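# Stow lit-lamp kits in drawers, return the signalled one

## Task

Some or all of the kits on the tray have a lit lamp beside them, and every lit lamp shows a different colour. Move each kit with a lit lamp into a drawer that had nothing in it at the start, putting only one kit in each drawer, and close every drawer all the way. Kits whose lamps are dark stay on the tray. After a short while the signal tower turns on in one of the lamp colours. Return the kit whose lamp showed that colour to the tray, and no other kit, then close every drawer all the way again. Anything that stays in place only because the robot is holding it at the end does not count. Finally release everything and move the arm away.

## Robot and tools

Robot: a single six-joint arm with a parallel gripper, working in a physics simulation. Something may occasionally pull briefly on a part in the gripper or shove a loose object. Knocking or placing anything off the table is a failure.

Frame: the scene frame has its origin on the table surface right under the arm base, +z up, and +y to the left when facing along +x. The base itself may sit slightly tilted. The result reports end_effector_position in metres and end_effector_quat_wxyz, plus linear (m/s) and angular (rad/s) velocities. At long reach the reported hand position can be off from the real one. end_effector_position is the midpoint between the pads when closed; fingertips stick out about 33 mm past it when closed and about 9 mm when fully open. The fingers point along the gripper's +z and close along its y axis. While closing, the tips travel roughly 24 mm further from the arm, so keep that much clearance above surfaces.

Tool execute_actions, argument actions: a list holding one action, one wait, or nothing. An empty list ({"actions": []}) just reports the current state. An action is {"rows": [...], "steps": n} with n from 1 to 15 (default 15); each step lasts 1/30 s. Every row is used for one step and the final row repeats if steps outnumber rows. A wait is {"steps": n} with n up to 300, counted from the previous result, and your own reply time is included in it. Optional pictures (true/false) controls whether camera images come back; by default they do. A refused call sends nothing to the robot.

Each row is one list of 9 numbers for the one arm, in this order: joint_1 waist, joint_2 shoulder, joint_3 elbow, joint_4 forearm roll, joint_5 wrist pitch, joint_6 wrist roll, then gripper position, gripper force_limit, gripper speed. The six joint values are absolute target angles in radians, in the same form as the Joint positions line, not offsets. Stated ranges: waist, shoulder, forearm roll, wrist pitch and wrist roll -6.283 to 6.283; elbow -2.792 to 2.792. A target more than 0.010 rad beyond a limit and further out than the current angle gets the call refused; the true limit may differ from the stated one by up to 0.010 rad, and a joint pushed past its true limit stops there, possibly with the note "joint sent to its limit" (which may refer to an earlier action). No such note does not prove there is room left.

The last three row numbers are scaled to [-1, 1]. position: +1 fully open (140 mm), about -0.8 is where the pads touch, -1 closes until blocked. force_limit: roughly 14 N at -1, 60 N at 0, 107 N at +1 (parts up to 40 mm wide). speed: about 30 mm/s at -1, 140 at 0, 250 at +1.

Motion limits: joint targets advance no faster than 2.09 rad/s (waist, shoulder), 3.14 (elbow), 3.93 (the three wrist joints), with 0.3 s to ramp up, and all joints are timed to arrive together. Each step the target is kept within 0.456 rad (waist, shoulder), 0.683 (elbow) or 0.854 (wrist joints) of the measured angle, and if the targets would put the gripper over 70 mm from where it is measured, all are pulled back proportionally. So distant goals take several actions. The simulation runs on while you think and write: the arm keeps heading for the last row sent until it nearly stops moving or a step is HELD.

Result lines: Joint positions and Joint velocities list joints in row order (rad, rad/s). Joint torques are in the same order, with per-unit offset, scale and noise; they change at rest only through contact or load. object_status: 0 moving, 1 blocked while opening, 2 blocked while closing (a grip), 3 reached the target or pads met (a thin item may still be held). position_measured is in counts, 3 fully open to 230 pads touching, not linear in mm. To grasp, send position -1 and confirm status 2. Stopped fingers stay put until the position number changes by at least 0.01 or the object yields or falls away. To squeeze harder while status is 2, raise force_limit and switch position between -1 and -0.98. "joint command not followed" means the clearance check altered or blocked targets (mounting blocks and posts count as the arm). HELD marks steps where your row was not fully sent.

Faults: contact torque reaching a load limit (waist 316, shoulder 316, elbow 148, forearm roll, wrist pitch, wrist roll 41.8 N m, held weight included) or any outside force of 144 N stops the arm for 10 s, drops the rest of the call, and lets the arm yield. Holding loads heats motors; a MOTOR HOT line warns, and reaching the limit brakes the arm (OVER-TEMPERATURE FAULT). Avoid drops, slips, slamming, hard impacts and heavy pushing.

Tool zoom_image: camera (cam_high, cam_low or cam_wrist) and region [x0, y0, x1, y1] in pixels of that camera's latest image, origin top-left, at most 504 by 504. cam_high and cam_low are 672x504 fixed views; cam_wrist is 504x504 fisheye on the hand. Calibration data is supplied per camera and may be slightly off.

Tool finished_scene: scene is the number of the current scene. Replying without any tool call ends the run.

Each tool is called after "Request:" by a JSON object that holds its "op" and its "data", one argument or row to a line.

## Session

Request:
{"op": "execute_actions", "data": {
  "actions": []
}}

Scene clock: 0.00 s of 15600.00 s.
end_effector_position=(+0.0992, -0.1856, +0.3864) position_measured=3 object_status=3 end_effector_quat_wxyz=(+0.354, -0.080, +0.932, -0.007) end_effector_velocity=(+0.000, +0.000, -0.000) end_effector_angular_velocity=(+0.000, +0.000, +0.001)
Joint positions: [-2.241 -0.569  2.261  0.538  1.93   2.332]
Joint velocities: [ 0.001  0.     0.    -0.    -0.     0.   ]
Joint torques (N m, as the joint torque sensors report them, + toward a larger angle): no reading

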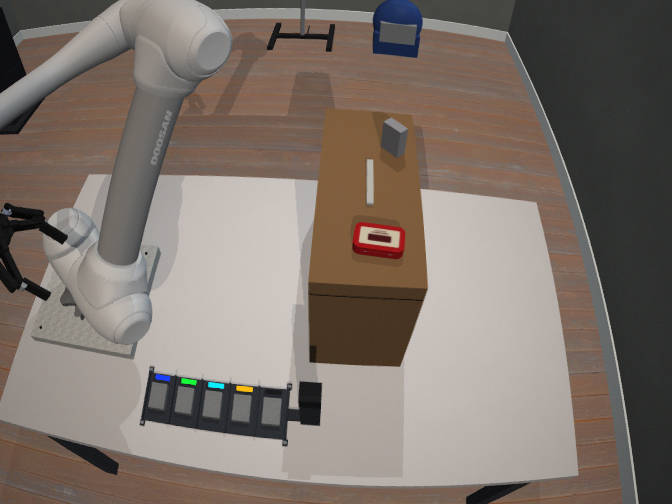

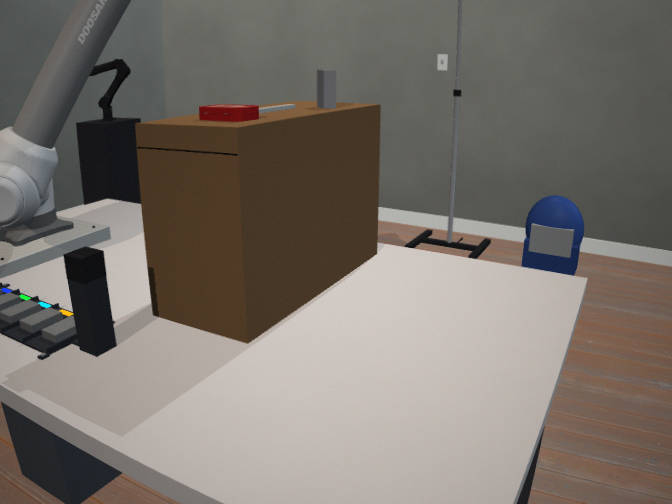

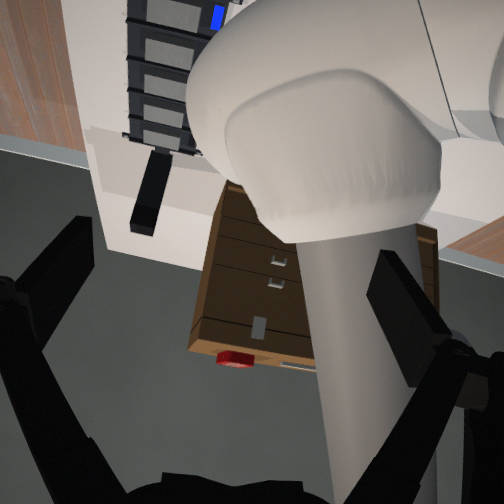

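Request:
{"op": "execute_actions", "data": {
  "actions": [
    {"rows":[[-2.241,-0.569,2.0,0.538,1.93,2.332,1,0,0]],"steps":15}
  ],
  "pictures": false
}}

Request:
{"op": "execute_actions", "data": {
  "actions": [
    {"steps":20}
  ],
  "pictures": false
}}

Request:
{"op": "execute_actions", "data": {
  "actions": [
    {"rows":[[-2.241,-0.369,2.0,0.538,1.93,2.332,1,0,0]],"steps":15}
  ],
  "pictures": false
}}

Request:
{"op": "execute_actions", "data": {
  "actions": [
    {"steps":20}
  ]
}}

Scene clock: 12.27 s of 15600.00 s.
end_effector_position=(+0.0539, -0.2398, +0.5008) position_measured=3 object_status=3 end_effector_quat_wxyz=(+0.265, -0.116, +0.953, -0.093) end_effector_velocity=(-0.000, -0.001, +0.000) end_effector_angular_velocity=(-0.002, +0.001, -0.000)
Joint positions: [-2.241 -0.569  2.     0.538  1.93   2.332]
Joint velocities: [ 0.001  0.    -0.001  0.    -0.002  0.   ]
Joint torques (N m, as the joint torque sensors report them, + toward a larger angle): [  0.16  11.56 -40.14   5.     0.76   0.09]
Steps of this call (steps 1 to 90: nothing new was sent; then 8.77 s passed at rest; steps 91 to 105: all 15 steps of this action). Readings (joint positions | what the end effector reports):
91: [-2.241 -0.569 2.261 0.538 1.930 2.332] | position_measured=3 object_status=3
92: [-2.241 -0.569 2.257 0.538 1.930 2.332] | position_measured=3 object_status=3
94: [-2.241 -0.569 2.216 0.538 1.930 2.332] | position_measured=3 object_status=3
98: [-2.241 -0.569 2.078 0.538 1.930 2.332] | position_measured=3 object_status=3
105: the state above

Scene clock: 12.93 s of 15600.00 s.
end_effector_position=(+0.0539, -0.2399, +0.5010) position_measured=3 object_status=3 end_effector_quat_wxyz=(+0.264, -0.116, +0.953, -0.093) end_effector_velocity=(+0.000, +0.000, +0.000) end_effector_angular_velocity=(-0.000, -0.000, +0.001)
Joint positions: [-2.241 -0.569  2.     0.538  1.93   2.332]
Joint velocities: [-0.    -0.    -0.     0.     0.001 -0.001]
Joint torques (N m, as the joint torque sensors report them, + toward a larger angle): [ -1.39  11.53 -40.     5.1    0.54   0.06]
Steps of this call (steps 1 to 15: the robot went on to your last target; steps 16 to 20: nothing new was sent). Readings (joint positions | what the end effector reports):
1: [-2.241 -0.569 2.000 0.538 1.930 2.332] | position_measured=3 object_status=3
2: [-2.241 -0.569 2.000 0.538 1.930 2.332] | position_measured=3 object_status=3
4: [-2.241 -0.569 2.000 0.538 1.930 2.332] | position_measured=3 object_status=3
8: [-2.241 -0.569 2.000 0.538 1.930 2.332] | position_measured=3 object_status=3
20: the state above
The arm was judged still, so your last target was given up. Only a new action makes it travel on or press farther. Fingers that are still opening or closing keep moving.

Scene clock: 13.43 s of 15600.00 s.
end_effector_position=(+0.0152, -0.2856, +0.4657) position_measured=3 object_status=3 end_effector_quat_wxyz=(+0.333, -0.089, +0.938, -0.027) end_effector_velocity=(+0.000, -0.000, -0.000) end_effector_angular_velocity=(+0.001, -0.001, +0.001)
Joint positions: [-2.241 -0.369  2.     0.538  1.93   2.332]
Joint velocities: [ 0.002  0.001 -0.    -0.    -0.     0.001]
Joint torques (N m, as the joint torque sensors report them, + toward a larger angle): [  0.71  -6.27 -40.24   5.25   1.17   0.22]
Steps of this call (steps 1 to 15: all 15 steps of this action). Readings (joint positions | what the end effector reports):
1: [-2.241 -0.569 2.000 0.538 1.930 2.332] | position_measured=3 object_status=3
2: [-2.241 -0.566 2.000 0.538 1.930 2.332] | position_measured=3 object_status=3
4: [-2.241 -0.539 2.000 0.538 1.930 2.332] | position_measured=3 object_status=3
8: [-2.241 -0.413 2.000 0.538 1.930 2.332] | position_measured=3 object_status=3
15: the state above

Scene clock: 14.10 s of 15600.00 s.
end_effector_position=(+0.0151, -0.2857, +0.4656) position_measured=3 object_status=3 end_effector_quat_wxyz=(+0.333, -0.089, +0.938, -0.027) end_effector_velocity=(+0.000, +0.000, +0.000) end_effector_angular_velocity=(-0.001, +0.001, -0.001)
Joint positions: [-2.241 -0.369  2.     0.538  1.93   2.332]
Joint velocities: [-0.    -0.002 -0.    -0.    -0.     0.   ]
Joint torques (N m, as the joint torque sensors report them, + toward a larger angle): [  0.01  -6.97 -40.01   5.08   1.22   0.13]
Steps of this call (steps 1 to 15: the robot went on to your last target; steps 16 to 20: nothing new was sent). Readings (joint positions | what the end effector reports):
1: [-2.241 -0.369 2.000 0.538 1.930 2.332] | position_measured=3 object_status=3
2: [-2.241 -0.369 2.000 0.538 1.930 2.332] | position_measured=3 object_status=3
4: [-2.241 -0.369 2.000 0.538 1.930 2.332] | position_measured=3 object_status=3
8: [-2.241 -0.369 2.000 0.538 1.930 2.332] | position_measured=3 object_status=3
20: the state above
The arm was judged still, so your last target was given up. Only a new action makes it travel on or press farther. Fingers that are still opening or closing keep moving.
camera_calibration (this result's frames):
cam_wrist: T_world_to_cam=[[-0.251819, 0.953593, -0.165068, 0.349666], [0.372204, 0.252876, 0.893039, -0.339731], [0.893337, 0.163444, -0.41861, 0.414912], [0, 0, 0, 1]] pos_world=[-0.156155, -0.315345, 0.534798]

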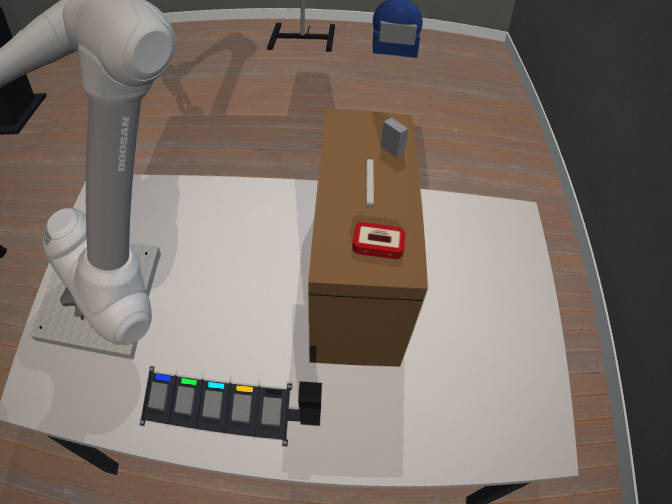

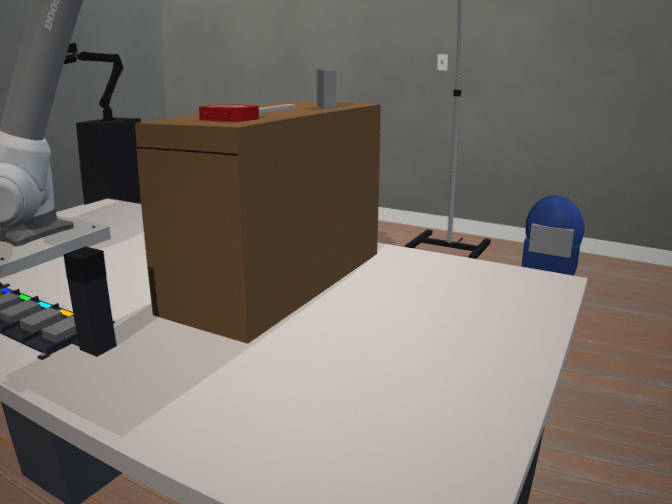

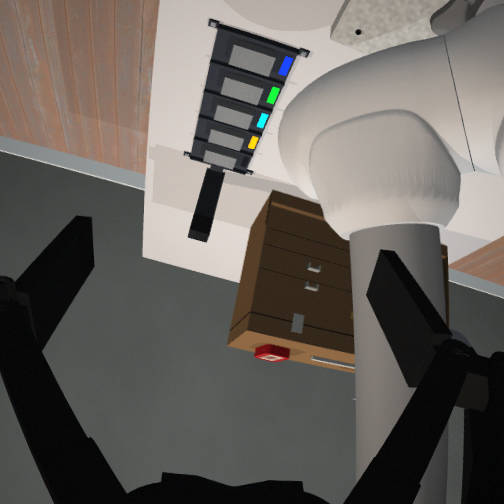

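Request:
{"op": "execute_actions", "data": {
  "actions": [
    {"rows":[[0.08,-0.61,2.55,0,0.15,0,1,0,0]],"steps":15}
  ],
  "pictures": false
}}

Request:
{"op": "execute_actions", "data": {
  "actions": [
    {"steps":75}
  ]
}}

Scene clock: 41.67 s of 15600.00 s.
end_effector_position=(+0.0077, -0.2859, +0.2664) position_measured=3 object_status=3 end_effector_quat_wxyz=(+0.053, -0.497, +0.861, -0.099) end_effector_velocity=(-0.040, -0.230, -0.353) end_effector_angular_velocity=(-1.806, +1.630, +3.074)
Joint positions: [-1.893 -0.508  2.317  0.228  1.278  1.68 ]
Joint velocities: [ 1.199 -0.326  0.744 -0.723 -2.242 -2.243]
Joint torques (N m, as the joint torque sensors report them, + toward a larger angle): [  2.26   4.02 -41.29   5.03  -0.08  -0.36]
Steps of this call (steps 1 to 90: nothing new was sent; then 24.07 s passed at rest; steps 91 to 105: all 15 steps of this action). Readings (joint positions | what the end effector reports):
91: [-2.241 -0.369 2.000 0.538 1.930 2.332] | position_measured=3 object_status=3
92: [-2.238 -0.370 2.003 0.536 1.925 2.326] | position_measured=3 object_status=3
94: [-2.210 -0.385 2.037 0.502 1.872 2.274] | position_measured=3 object_status=3
98: [-2.115 -0.431 2.142 0.399 1.694 2.096] | position_measured=3 object_status=3
105: the state above

Scene clock: 44.17 s of 15600.00 s.
end_effector_position=(+0.4503, +0.0528, +0.3307) position_measured=3 object_status=3 end_effector_quat_wxyz=(+0.344, +0.597, +0.623, +0.371) end_effector_velocity=(-0.000, -0.000, +0.000) end_effector_angular_velocity=(+0.001, -0.000, -0.000)
Joint positions: [ 0.08 -0.61  2.55  0.    0.15 -0.  ]
Joint velocities: [-0.    -0.     0.     0.     0.     0.001]
Joint torques (N m, as the joint torque sensors report them, + toward a larger angle): [ -2.06  17.25 -40.59   4.24  -2.24   0.1 ]
Steps of this call (steps 1 to 75: the robot went on to your last target). Readings (joint positions | what the end effector reports):
1: [-1.851 -0.519 2.342 0.204 1.199 1.601] | position_measured=3 object_status=3
2: [-1.807 -0.529 2.366 0.181 1.117 1.519] | position_measured=3 object_status=3
4: [-1.721 -0.546 2.405 0.142 0.955 1.357] | position_measured=3 object_status=3
8: [-1.568 -0.568 2.454 0.094 0.690 1.069] | position_measured=3 object_status=3
75: the state above
The arm was judged still, so your last target was given up. Only a new action makes it travel on or press farther. Fingers that are still opening or closing keep moving.
camera_calibration (this result's frames):
cam_wrist: T_world_to_cam=[[0.459293, 0.129076, 0.878857, -0.507693], [-0.307023, -0.905342, 0.293417, 0.0984831], [0.833539, -0.404594, -0.376188, -0.0427499], [0, 0, 0, 1]] pos_world=[0.29905, 0.137396, 0.401211]

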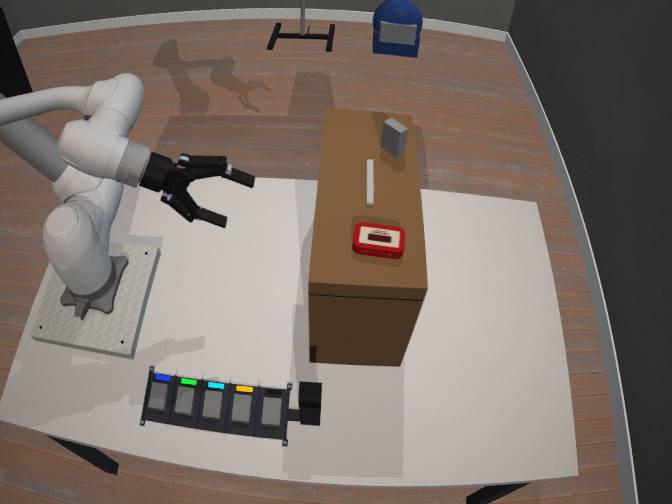

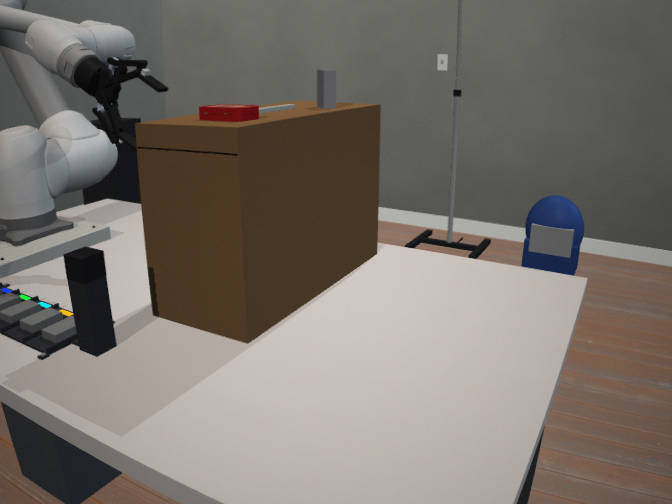

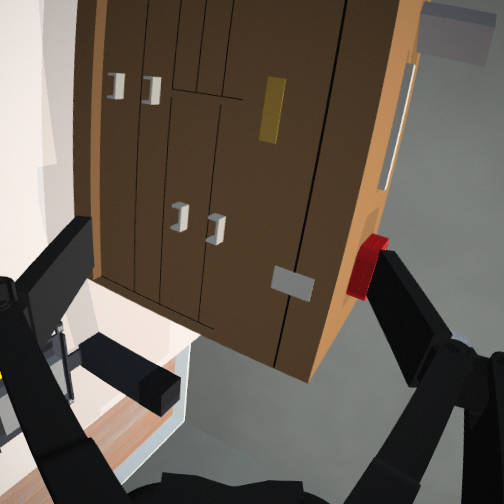

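Request:
{"op": "zoom_image", "data": {
  "camera": "cam_wrist",
  "region": [60,0,380,380]
}}

Region (60, 0, 380, 380) of cam_wrist's 504x504 image, scaled by 1.326, with more detail than that image has; it fills the left 424 columns of this view, and the rest is white.

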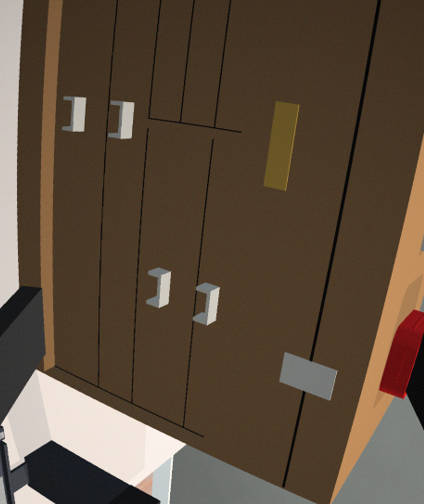

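Request:
{"op": "execute_actions", "data": {
  "actions": [
    {"rows":[[0.55,-0.61,2.6,0,0.0,0,1,0,0]],"steps":15}
  ],
  "pictures": false
}}

Request:
{"op": "execute_actions", "data": {
  "actions": [
    {"steps":25}
  ]
}}

Scene clock: 61.13 s of 15600.00 s.
end_effector_position=(+0.3982, +0.2219, +0.3358) position_measured=3 object_status=3 end_effector_quat_wxyz=(+0.287, +0.452, +0.707, +0.461) end_effector_velocity=(-0.206, +0.374, +0.011) end_effector_angular_velocity=(+0.074, -0.188, +0.928)
Joint positions: [ 0.469 -0.61   2.591 -0.     0.026 -0.   ]
Joint velocities: [ 0.93   0.     0.099 -0.001 -0.292  0.   ]
Joint torques (N m, as the joint torque sensors report them, + toward a larger angle): [ -4.46  19.52 -39.74   4.2   -2.65   0.03]
Steps of this call (steps 1 to 90: nothing new was sent; then 13.47 s passed at rest; steps 91 to 105: all 15 steps of this action). Readings (joint positions | what the end effector reports):
91: [0.080 -0.610 2.550 -0.000 0.150 -0.000] | position_measured=3 object_status=3
92: [0.083 -0.610 2.550 -0.000 0.149 -0.000] | position_measured=3 object_status=3
94: [0.111 -0.610 2.553 -0.000 0.140 -0.000] | position_measured=3 object_status=3
98: [0.238 -0.610 2.567 -0.000 0.099 -0.000] | position_measured=3 object_status=3
105: the state above

Scene clock: 61.97 s of 15600.00 s.
end_effector_position=(+0.3790, +0.2536, +0.3370) position_measured=3 object_status=3 end_effector_quat_wxyz=(+0.273, +0.421, +0.721, +0.478) end_effector_velocity=(-0.001, +0.001, -0.001) end_effector_angular_velocity=(-0.001, +0.002, +0.002)
Joint positions: [ 0.55 -0.61  2.6  -0.   -0.   -0.  ]
Joint velocities: [ 0.002  0.     0.     0.     0.002 -0.   ]
Joint torques (N m, as the joint torque sensors report them, + toward a larger angle): [ -2.11  17.5  -40.14   4.09  -2.28   0.02]
Steps of this call (steps 1 to 25: the robot went on to your last target). Readings (joint positions | what the end effector reports):
1: [0.498 -0.610 2.595 -0.000 0.016 -0.000] | position_measured=3 object_status=3
2: [0.522 -0.610 2.597 -0.000 0.009 -0.000] | position_measured=3 object_status=3
4: [0.547 -0.610 2.600 -0.000 0.001 -0.000] | position_measured=3 object_status=3
8: [0.550 -0.610 2.600 -0.000 0.000 -0.000] | position_measured=3 object_status=3
25: the state above
camera_calibration (this result's frames):
cam_wrist: T_world_to_cam=[[0.266299, 0.279604, 0.922446, -0.486137], [0.108987, -0.9596, 0.259403, 0.124117], [0.957709, 0.0314559, -0.286014, -0.0877269], [0, 0, 0, 1]] pos_world=[0.199948, 0.257788, 0.391148]

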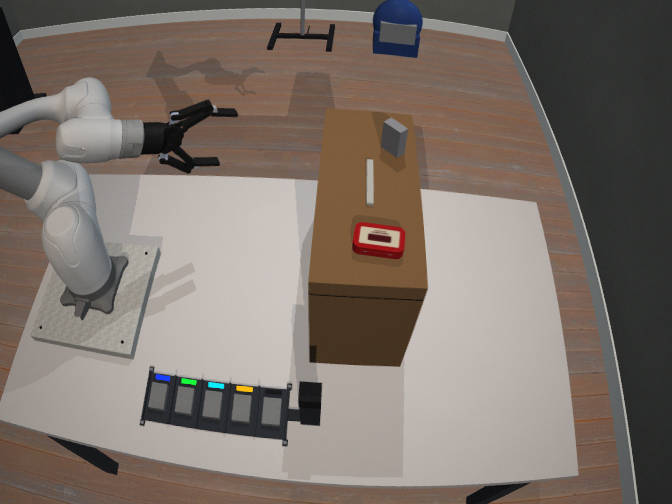

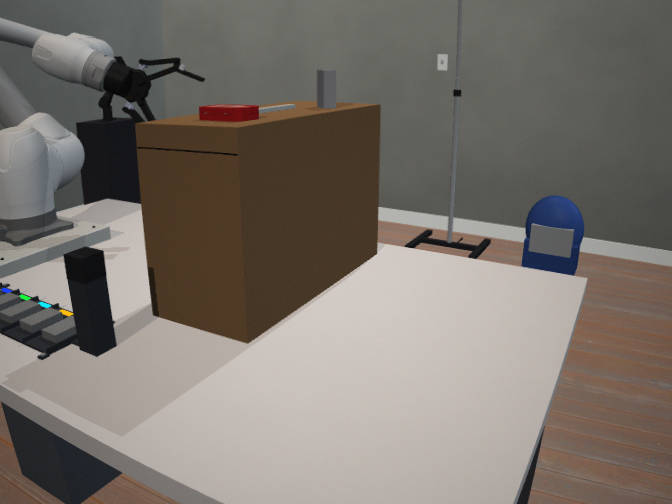

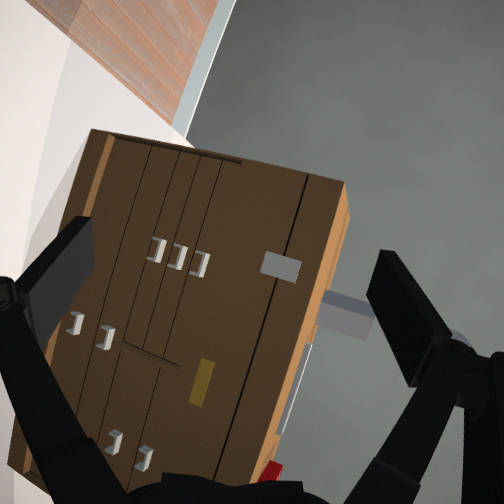

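Request:
{"op": "execute_actions", "data": {
  "actions": [
    {"rows":[[-0.03,-0.286,2.537,0,-0.151,0,-0.42,0,0]],"steps":15}
  ],
  "pictures": false
}}

Request:
{"op": "execute_actions", "data": {
  "actions": [
    {"steps":30}
  ]
}}

Scene clock: 78.30 s of 15600.00 s.
end_effector_position=(+0.4996, +0.1181, +0.2961) position_measured=104 object_status=0 end_effector_quat_wxyz=(+0.330, +0.553, +0.652, +0.401) end_effector_velocity=(+0.217, -0.397, -0.104) end_effector_angular_velocity=(-0.019, +0.158, -0.831)
Joint positions: [ 0.202 -0.406  2.561 -0.    -0.095 -0.   ]
Joint velocities: [-0.833  0.432 -0.085  0.    -0.2   -0.001]
Joint torques (N m, as the joint torque sensors report them, + toward a larger angle): [ -0.87   2.79 -36.77   3.69  -1.82   0.21]
Steps of this call (steps 1 to 15: the robot went on to your last target; steps 16 to 90: nothing new was sent; then 12.83 s passed at rest; steps 91 to 105: all 15 steps of this action). Readings (joint positions | what the end effector reports):
91: [0.550 -0.610 2.600 -0.000 -0.000 -0.000] | position_measured=3 object_status=0
92: [0.547 -0.608 2.600 -0.000 -0.001 -0.000] | position_measured=5 object_status=0
94: [0.520 -0.588 2.596 -0.000 -0.010 -0.000] | position_measured=21 object_status=0
98: [0.403 -0.512 2.581 -0.000 -0.046 -0.000] | position_measured=51 object_status=0
105: the state above

Scene clock: 79.30 s of 15600.00 s.
end_effector_position=(+0.5460, -0.0017, +0.2645) position_measured=182 object_status=3 end_effector_quat_wxyz=(+0.360, +0.633, +0.591, +0.348) end_effector_velocity=(-0.000, +0.000, -0.000) end_effector_angular_velocity=(+0.000, +0.001, +0.001)
Joint positions: [-0.03  -0.286  2.537 -0.    -0.151 -0.   ]
Joint velocities: [ 0.001 -0.001  0.    -0.     0.001 -0.   ]
Joint torques (N m, as the joint torque sensors report them, + toward a larger angle): [ -1.33  -5.61 -34.34   3.68  -2.19   0.21]
Steps of this call (steps 1 to 30: the robot went on to your last target). Readings (joint positions | what the end effector reports):
1: [0.174 -0.392 2.558 -0.000 -0.102 -0.000] | position_measured=112 object_status=0
2: [0.146 -0.377 2.555 -0.000 -0.108 -0.000] | position_measured=119 object_status=0
4: [0.090 -0.349 2.549 -0.000 -0.122 -0.000] | position_measured=134 object_status=0
8: [-0.010 -0.297 2.539 -0.000 -0.146 -0.000] | position_measured=165 object_status=0
30: the state above
The arm was judged still, so your last target was given up. Only a new action makes it travel on or press farther. Fingers that are still opening or closing keep moving.
camera_calibration (this result's frames):
cam_wrist: T_world_to_cam=[[0.480824, 0.0766338, 0.873462, -0.49689], [-0.400966, -0.866693, 0.296764, 0.148417], [0.779765, -0.49292, -0.385999, -0.137726], [0, 0, 0, 1]] pos_world=[0.405821, 0.0988221, 0.336807]

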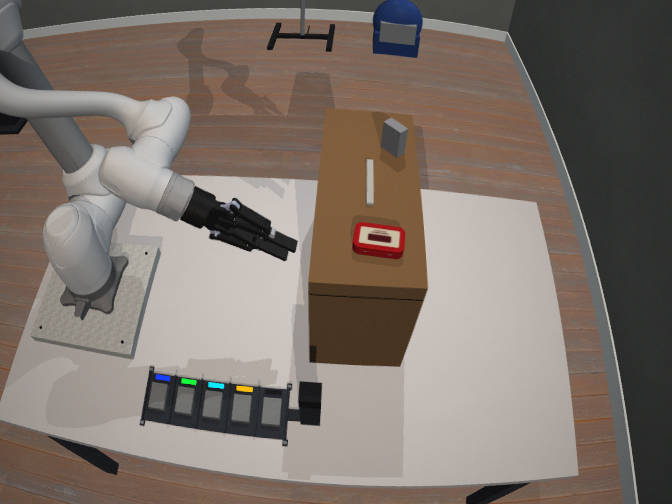

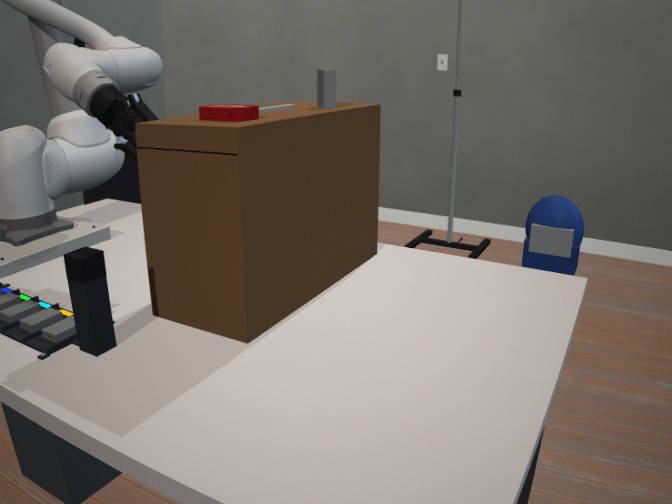

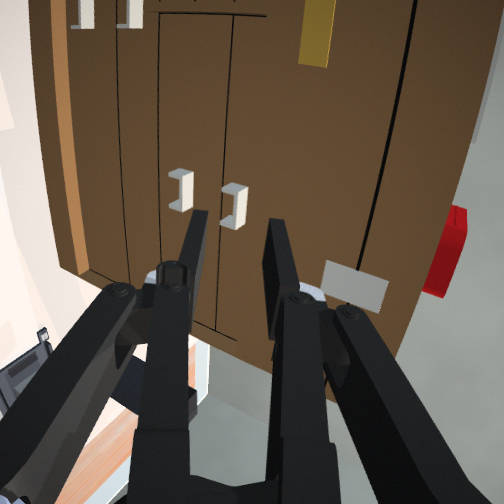

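Request:
{"op": "execute_actions", "data": {
  "actions": [
    {"rows":[[-0.03,-0.111,2.503,0,-0.292,0,-0.42,0,0]],"steps":15}
  ],
  "pictures": false
}}

Request:
{"op": "execute_actions", "data": {
  "actions": [
    {"steps":10}
  ]
}}

Scene clock: 94.50 s of 15600.00 s.
end_effector_position=(+0.5806, -0.0035, +0.2425) position_measured=182 object_status=3 end_effector_quat_wxyz=(+0.362, +0.632, +0.589, +0.350) end_effector_velocity=(+0.000, -0.000, +0.000) end_effector_angular_velocity=(+0.001, -0.001, -0.001)
Joint positions: [-0.03  -0.171  2.519  0.    -0.255 -0.   ]
Joint velocities: [-0.    -0.    -0.     0.001 -0.     0.   ]
Joint torques (N m, as the joint torque sensors report them, + toward a larger angle): [ -2.02  -7.36 -38.64   3.19  -3.04  -0.11]
FORCE FAULT: contact force on the arm reached its limit, and the arm stopped for 10 seconds. The contact can be on any part of the arm, not only on its tool. The arm's remaining commands of this call were not run. The arm holds still and accepts commands again. Move the arm away from the contact; if what it grips holds it there, let go first. Pushing or pulling that hard again can fault the arm again.
The stop began at step 98 of this call (marked STOPPED below). From that step on the arm followed nothing that you had sent. 8 steps, steps kept back included, did not run and will not run. Nothing is kept back now, and the robot has no last target.
Steps of this call (steps 1 to 90: nothing new was sent; then 1.93 s passed at rest; steps 91 to 97: the first 7 steps of this action; steps 98 to 398: the stop). Readings (joint positions | what the end effector reports):
91: [-0.030 -0.286 2.537 0.000 -0.151 -0.000] | position_measured=182 object_status=3
92: [-0.030 -0.283 2.536 0.000 -0.154 -0.000] | position_measured=182 object_status=3
94: [-0.030 -0.255 2.531 0.000 -0.176 -0.000] | position_measured=182 object_status=3
98: [-0.030 -0.165 2.516 0.000 -0.253 -0.000] | position_measured=182 object_status=3 STOPPED
398: the state above

Scene clock: 94.53 s of 15600.00 s.
end_effector_position=(+0.5806, -0.0035, +0.2425) position_measured=182 object_status=3 end_effector_quat_wxyz=(+0.362, +0.632, +0.589, +0.350) end_effector_velocity=(-0.000, -0.000, -0.000) end_effector_angular_velocity=(-0.000, +0.001, -0.000)
Joint positions: [-0.03  -0.171  2.519  0.    -0.255 -0.   ]
Joint velocities: [-0.  0.  0. -0.  0. -0.]
Joint torques (N m, as the joint torque sensors report them, + toward a larger angle): [ -0.53  -6.35 -38.76   3.19  -3.17   0.16]
A stop began in an earlier call of the same reply, so what this call sent did not run. Send another action.
Steps of this call (step 1: nothing new was sent). Readings (joint positions | what the end effector reports):
1: the state above
camera_calibration (this result's frames):
cam_wrist: T_world_to_cam=[[0.474581, 0.0768571, 0.87685, -0.491364], [-0.403269, -0.866495, 0.294212, 0.169214], [0.782398, -0.493234, -0.380227, -0.176949], [0, 0, 0, 1]] pos_world=[0.439875, 0.0971104, 0.313786]

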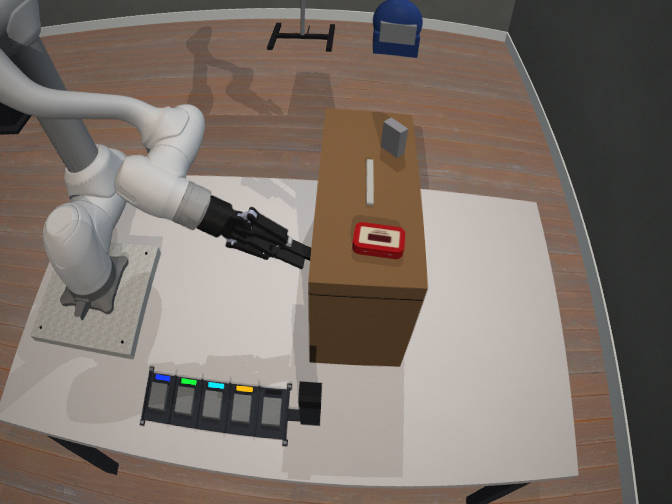

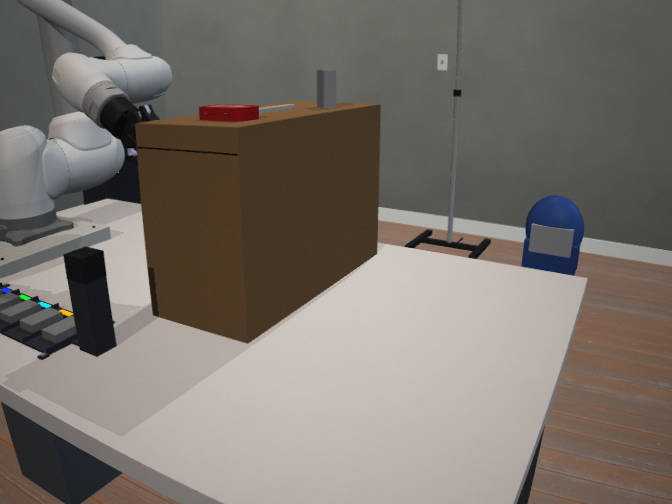

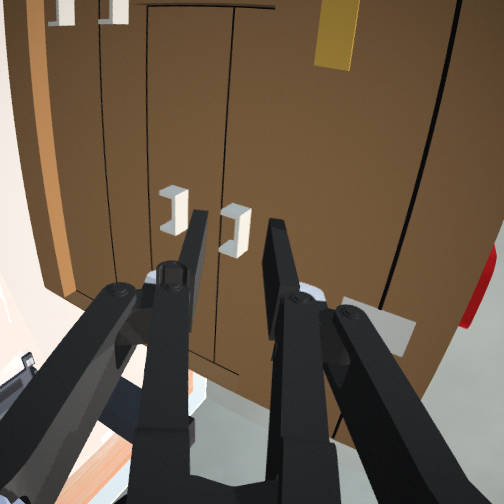

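Request:
{"op": "execute_actions", "data": {
  "actions": [
    {"rows":[[-0.03,-0.18,2.521,0,-0.247,0,-1,0,0]],"steps":15}
  ],
  "pictures": false
}}

Request:
{"op": "execute_actions", "data": {
  "actions": [
    {"steps":10}
  ]
}}

Scene clock: 97.67 s of 15600.00 s.
end_effector_position=(+0.5777, -0.0034, +0.2440) position_measured=233 object_status=3 end_effector_quat_wxyz=(+0.362, +0.632, +0.590, +0.350) end_effector_velocity=(-0.000, -0.000, +0.000) end_effector_angular_velocity=(+0.000, -0.001, -0.000)
Joint positions: [-0.03  -0.18   2.521  0.    -0.247 -0.   ]
Joint velocities: [-0.    -0.001  0.     0.     0.     0.   ]
Joint torques (N m, as the joint torque sensors report them, + toward a larger angle): [ -1.7  -14.4  -32.16   3.3   -2.37   0.09]
Steps of this call (steps 1 to 79: nothing new was sent; steps 80 to 94: all 15 steps of this action). Readings (joint positions | what the end effector reports):
80: [-0.030 -0.171 2.519 0.000 -0.255 -0.000] | position_measured=182 object_status=0
81: [-0.030 -0.174 2.519 0.000 -0.253 -0.000] | position_measured=184 object_status=0
83: [-0.030 -0.180 2.521 0.000 -0.248 -0.000] | position_measured=199 object_status=0
87: [-0.030 -0.180 2.521 0.000 -0.247 -0.000] | position_measured=230 object_status=0
94: the state above

Scene clock: 98.00 s of 15600.00 s.
end_effector_position=(+0.5777, -0.0034, +0.2440) position_measured=233 object_status=3 end_effector_quat_wxyz=(+0.362, +0.632, +0.590, +0.350) end_effector_velocity=(+0.000, -0.001, +0.000) end_effector_angular_velocity=(-0.001, -0.001, -0.000)
Joint positions: [-0.03  -0.18   2.521  0.    -0.247 -0.   ]
Joint velocities: [-0.001 -0.    -0.    -0.    -0.001 -0.001]
Joint torques (N m, as the joint torque sensors report them, + toward a larger angle): [ -0.78 -13.47 -32.03   3.36  -2.29   0.07]
Steps of this call (steps 1 to 10: the robot went on to your last target). Readings (joint positions | what the end effector reports):
1: [-0.030 -0.180 2.521 0.000 -0.247 -0.000] | position_measured=233 object_status=3
2: [-0.030 -0.180 2.521 0.000 -0.247 -0.000] | position_measured=233 object_status=3
4: [-0.030 -0.180 2.521 0.000 -0.247 -0.000] | position_measured=233 object_status=3
8: [-0.030 -0.180 2.521 0.000 -0.247 -0.000] | position_measured=233 object_status=3
10: the state above
camera_calibration (this result's frames):
cam_wrist: T_world_to_cam=[[0.475599, 0.0768048, 0.876303, -0.491734], [-0.40291, -0.866523, 0.294621, 0.167447], [0.781965, -0.493193, -0.381172, -0.173584], [0, 0, 0, 1]] pos_world=[0.437071, 0.0972537, 0.315409]

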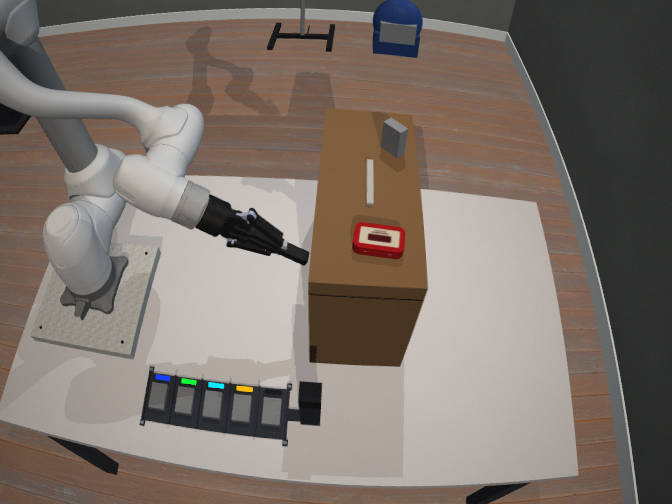

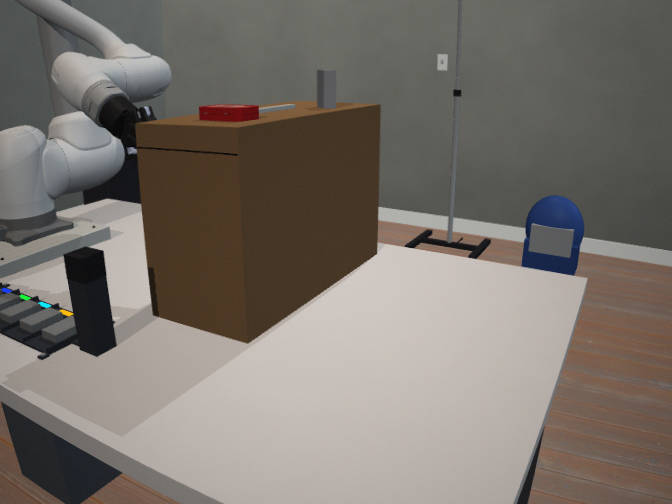

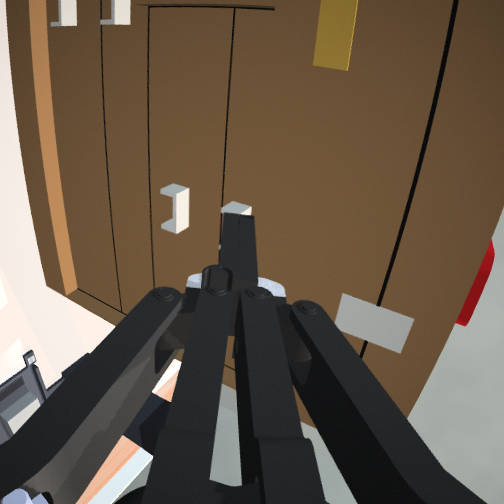

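Request:
{"op": "zoom_image", "data": {
  "camera": "cam_high",
  "region": [240,190,360,300]
}}

Request:
{"op": "zoom_image", "data": {
  "camera": "cam_wrist",
  "region": [140,150,320,300]
}}

Region (240, 190, 360, 300) of cam_high's 672x504 image, scaled by 4.200, with more detail than that image has; it fills the top 462 rows of this view, and the rest is white.

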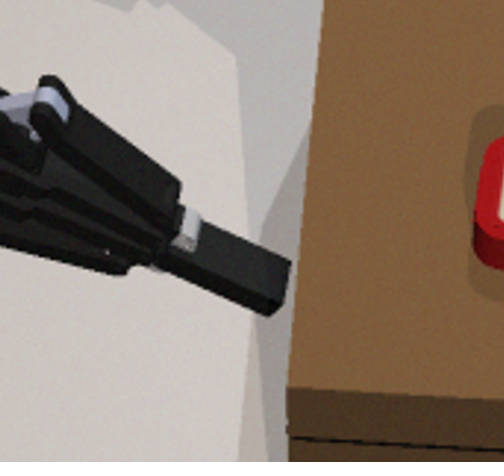

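Region (140, 150, 320, 300) of cam_wrist's 504x504 image, scaled by 2.800, with more detail than that image has.

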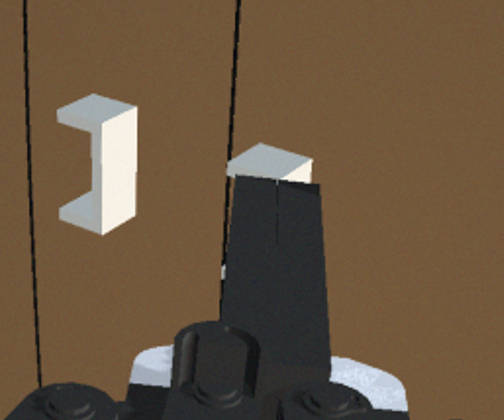

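Request:
{"op": "execute_actions", "data": {
  "actions": [
    {"rows":[[-0.04,-0.1,2.62,0,-0.6,0.8,0,0,0],[-0.04,-0.1,2.62,0,-0.6,0.8,0,0,0],[-0.04,-0.1,2.62,0,-0.6,0.8,0,0,0],[-0.04,-0.1,2.62,0,-0.6,0.8,0,0,0],[-0.04,-0.1,2.62,0,-0.6,0.8,0,0,0],[-0.04,-0.1,2.62,0,-0.6,0.8,0,0,0],[-0.04,-0.1,2.62,0,-0.6,0.8,0,0,0],[-0.04,-0.1,2.62,0,-0.6,0.8,0,0,0],[-0.04,0.02,2.704,0,-0.924,1.571,0,0,0]],"steps":15}
  ],
  "pictures": false
}}

Request:
{"op": "execute_actions", "data": {
  "actions": [
    {"steps":25}
  ]
}}

Scene clock: 123.00 s of 15600.00 s.
end_effector_position=(+0.5702, -0.0078, +0.2298) position_measured=132 object_status=0 end_effector_quat_wxyz=(+0.143, +0.785, +0.138, +0.587) end_effector_velocity=(-0.056, +0.000, -0.067) end_effector_angular_velocity=(+3.057, -0.678, -0.887)
Joint positions: [-0.039 -0.038  2.666 -0.    -0.775  1.143]
Joint velocities: [-0.008  0.5    0.343 -0.    -1.323  3.216]
Joint torques (N m, as the joint torque sensors report them, + toward a larger angle): [ -0.07 -27.88 -27.2    2.59  -2.69  -0.02]
Steps of this call (steps 1 to 15: the robot went on to your last target; steps 16 to 90: nothing new was sent; then 21.50 s passed at rest; steps 91 to 105: all 15 steps of this action). Readings (joint positions | what the end effector reports):
91: [-0.030 -0.180 2.521 -0.000 -0.247 0.000] | position_measured=233 object_status=0
92: [-0.030 -0.180 2.522 0.000 -0.249 0.006] | position_measured=233 object_status=0
94: [-0.030 -0.174 2.528 -0.000 -0.272 0.058] | position_measured=215 object_status=0
98: [-0.034 -0.146 2.563 0.000 -0.395 0.336] | position_measured=185 object_status=0
105: the state above

Scene clock: 123.83 s of 15600.00 s.
end_effector_position=(+0.5625, -0.0077, +0.2225) position_measured=129 object_status=3 end_effector_quat_wxyz=(+0.016, +0.781, -0.032, +0.624) end_effector_velocity=(+0.000, -0.000, +0.000) end_effector_angular_velocity=(-0.002, -0.001, -0.000)
Joint positions: [-0.04   0.02   2.704 -0.    -0.924  1.571]
Joint velocities: [-0.001 -0.001 -0.    -0.     0.    -0.001]
Joint torques (N m, as the joint torque sensors report them, + toward a larger angle): [ -1.02 -22.67 -20.08   1.9   -2.51   0.15]
Steps of this call (steps 1 to 25: the robot went on to your last target). Readings (joint positions | what the end effector reports):
1: [-0.039 -0.023 2.676 -0.000 -0.817 1.245] | position_measured=129 object_status=0
2: [-0.040 -0.010 2.685 -0.000 -0.851 1.335] | position_measured=129 object_status=0
4: [-0.040 0.009 2.698 -0.000 -0.900 1.470] | position_measured=129 object_status=0
8: [-0.040 0.020 2.704 -0.000 -0.924 1.570] | position_measured=129 object_status=3
25: the state above
camera_calibration (this result's frames):
cam_wrist: T_world_to_cam=[[-0.0656248, -0.992277, 0.105257, 0.00239441], [-0.645019, -0.0382996, -0.763206, 0.541858], [0.761344, -0.117978, -0.637524, -0.100505], [0, 0, 0, 1]] pos_world=[0.426185, 0.0112715, 0.349223]

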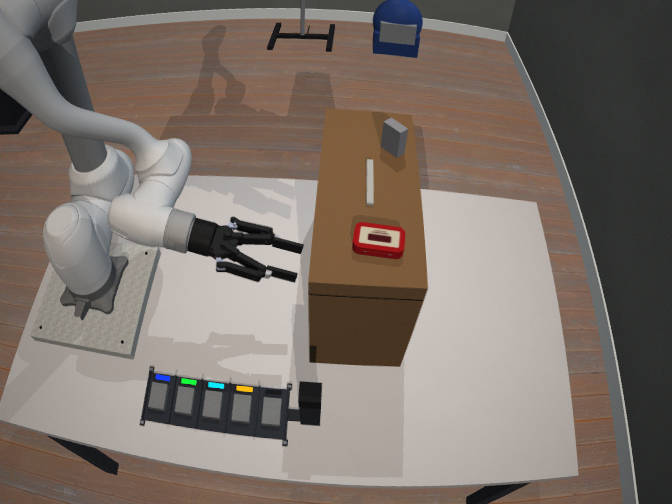

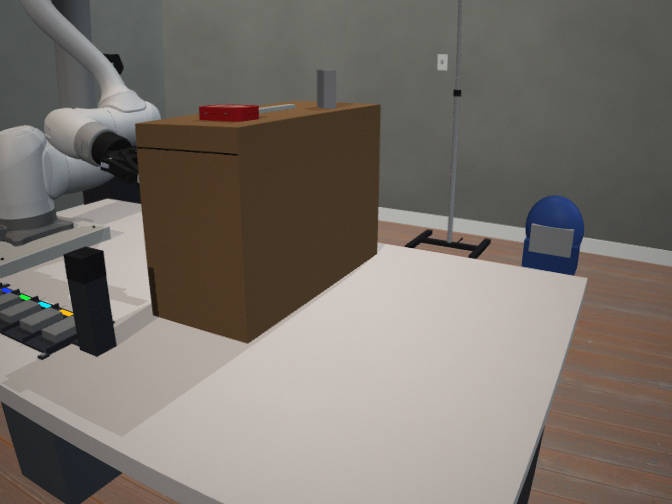

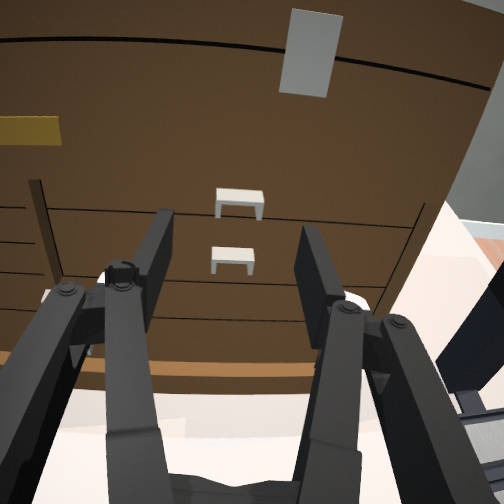

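Request:
{"op": "execute_actions", "data": {
  "actions": [
    {"rows":[[-0.04,0.03,2.695,0,-0.925,1.571,0,0,0],[-0.04,0.03,2.695,0,-0.925,1.571,0,0,0],[-0.04,0.04,2.687,0,-0.927,1.571,0,0,0],[-0.04,0.04,2.687,0,-0.927,1.571,0,0,0],[-0.04,0.05,2.678,0,-0.928,1.571,0,0,0],[-0.04,0.05,2.678,0,-0.928,1.571,0,0,0],[-0.04,0.06,2.67,0,-0.93,1.571,0,0,0],[-0.04,0.06,2.67,0,-0.93,1.571,0,0,0],[-0.04,0.07,2.661,0,-0.931,1.571,0,0,0],[-0.04,0.07,2.661,0,-0.931,1.571,0,0,0],[-0.04,0.081,2.652,0,-0.933,1.571,0,0,0]],"steps":15}
  ]
}}

Scene clock: 131.43 s of 15600.00 s.
end_effector_position=(+0.5955, -0.0100, +0.2188) position_measured=129 object_status=3 end_effector_quat_wxyz=(+0.016, +0.781, -0.032, +0.624) end_effector_velocity=(+0.002, -0.000, -0.001) end_effector_angular_velocity=(-0.000, +0.001, -0.001)
Joint positions: [-0.04   0.081  2.652  0.    -0.933  1.571]
Joint velocities: [-0.001  0.005 -0.003 -0.    -0.001 -0.   ]
Joint torques (N m, as the joint torque sensors report them, + toward a larger angle): [  0.44 -32.84 -18.91   1.73  -2.44   0.13]
Steps of this call (steps 1 to 15: the robot went on to your last target; steps 16 to 90: nothing new was sent; then 4.10 s passed at rest; steps 91 to 105: all 15 steps of this action). Readings (joint positions | what the end effector reports):
91: [-0.040 0.020 2.704 -0.000 -0.924 1.571] | position_measured=129 object_status=3
92: [-0.040 0.023 2.702 -0.000 -0.924 1.571] | position_measured=129 object_status=3
94: [-0.040 0.032 2.693 0.000 -0.926 1.571] | position_measured=129 object_status=3
98: [-0.040 0.052 2.676 0.000 -0.929 1.571] | position_measured=129 object_status=3
105: the state above
camera_calibration (this result's frames):
cam_wrist: T_world_to_cam=[[-0.0657501, -0.992273, 0.105217, 0.00274955], [-0.645038, -0.0381851, -0.763196, 0.56024], [0.761317, -0.118049, -0.637543, -0.128233], [0, 0, 0, 1]] pos_world=[0.459183, 0.00898328, 0.345529]

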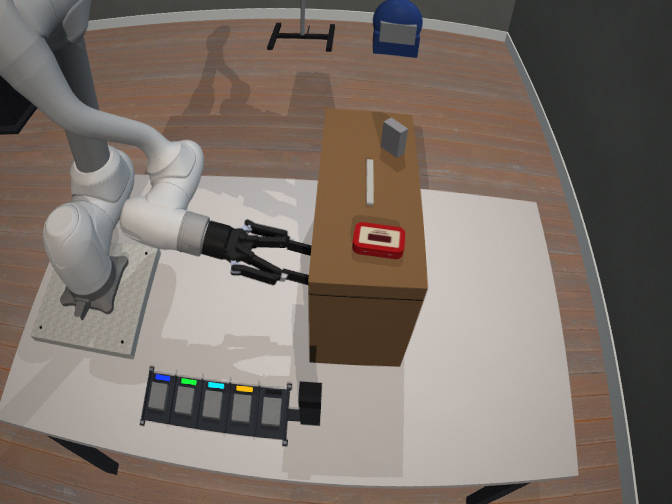

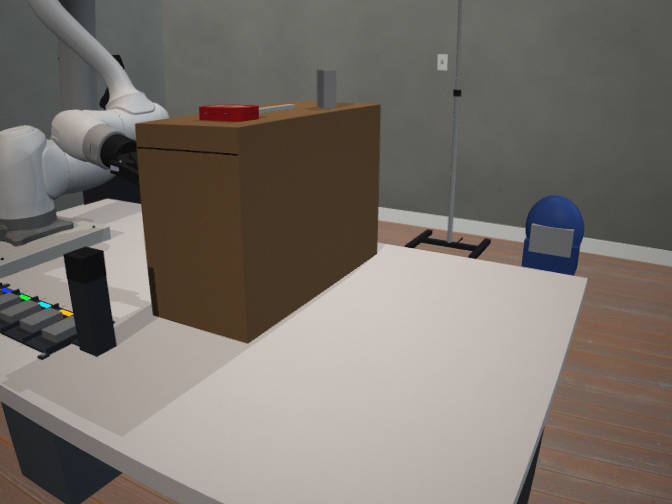

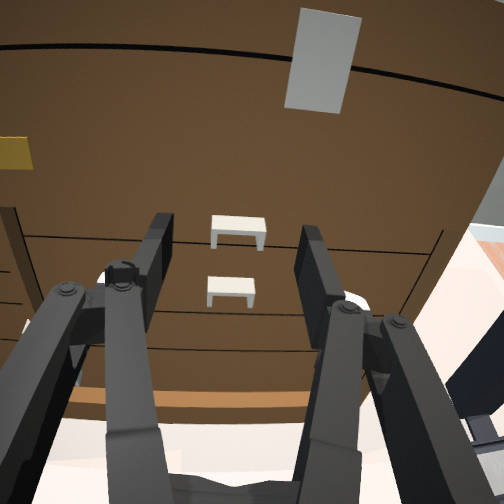

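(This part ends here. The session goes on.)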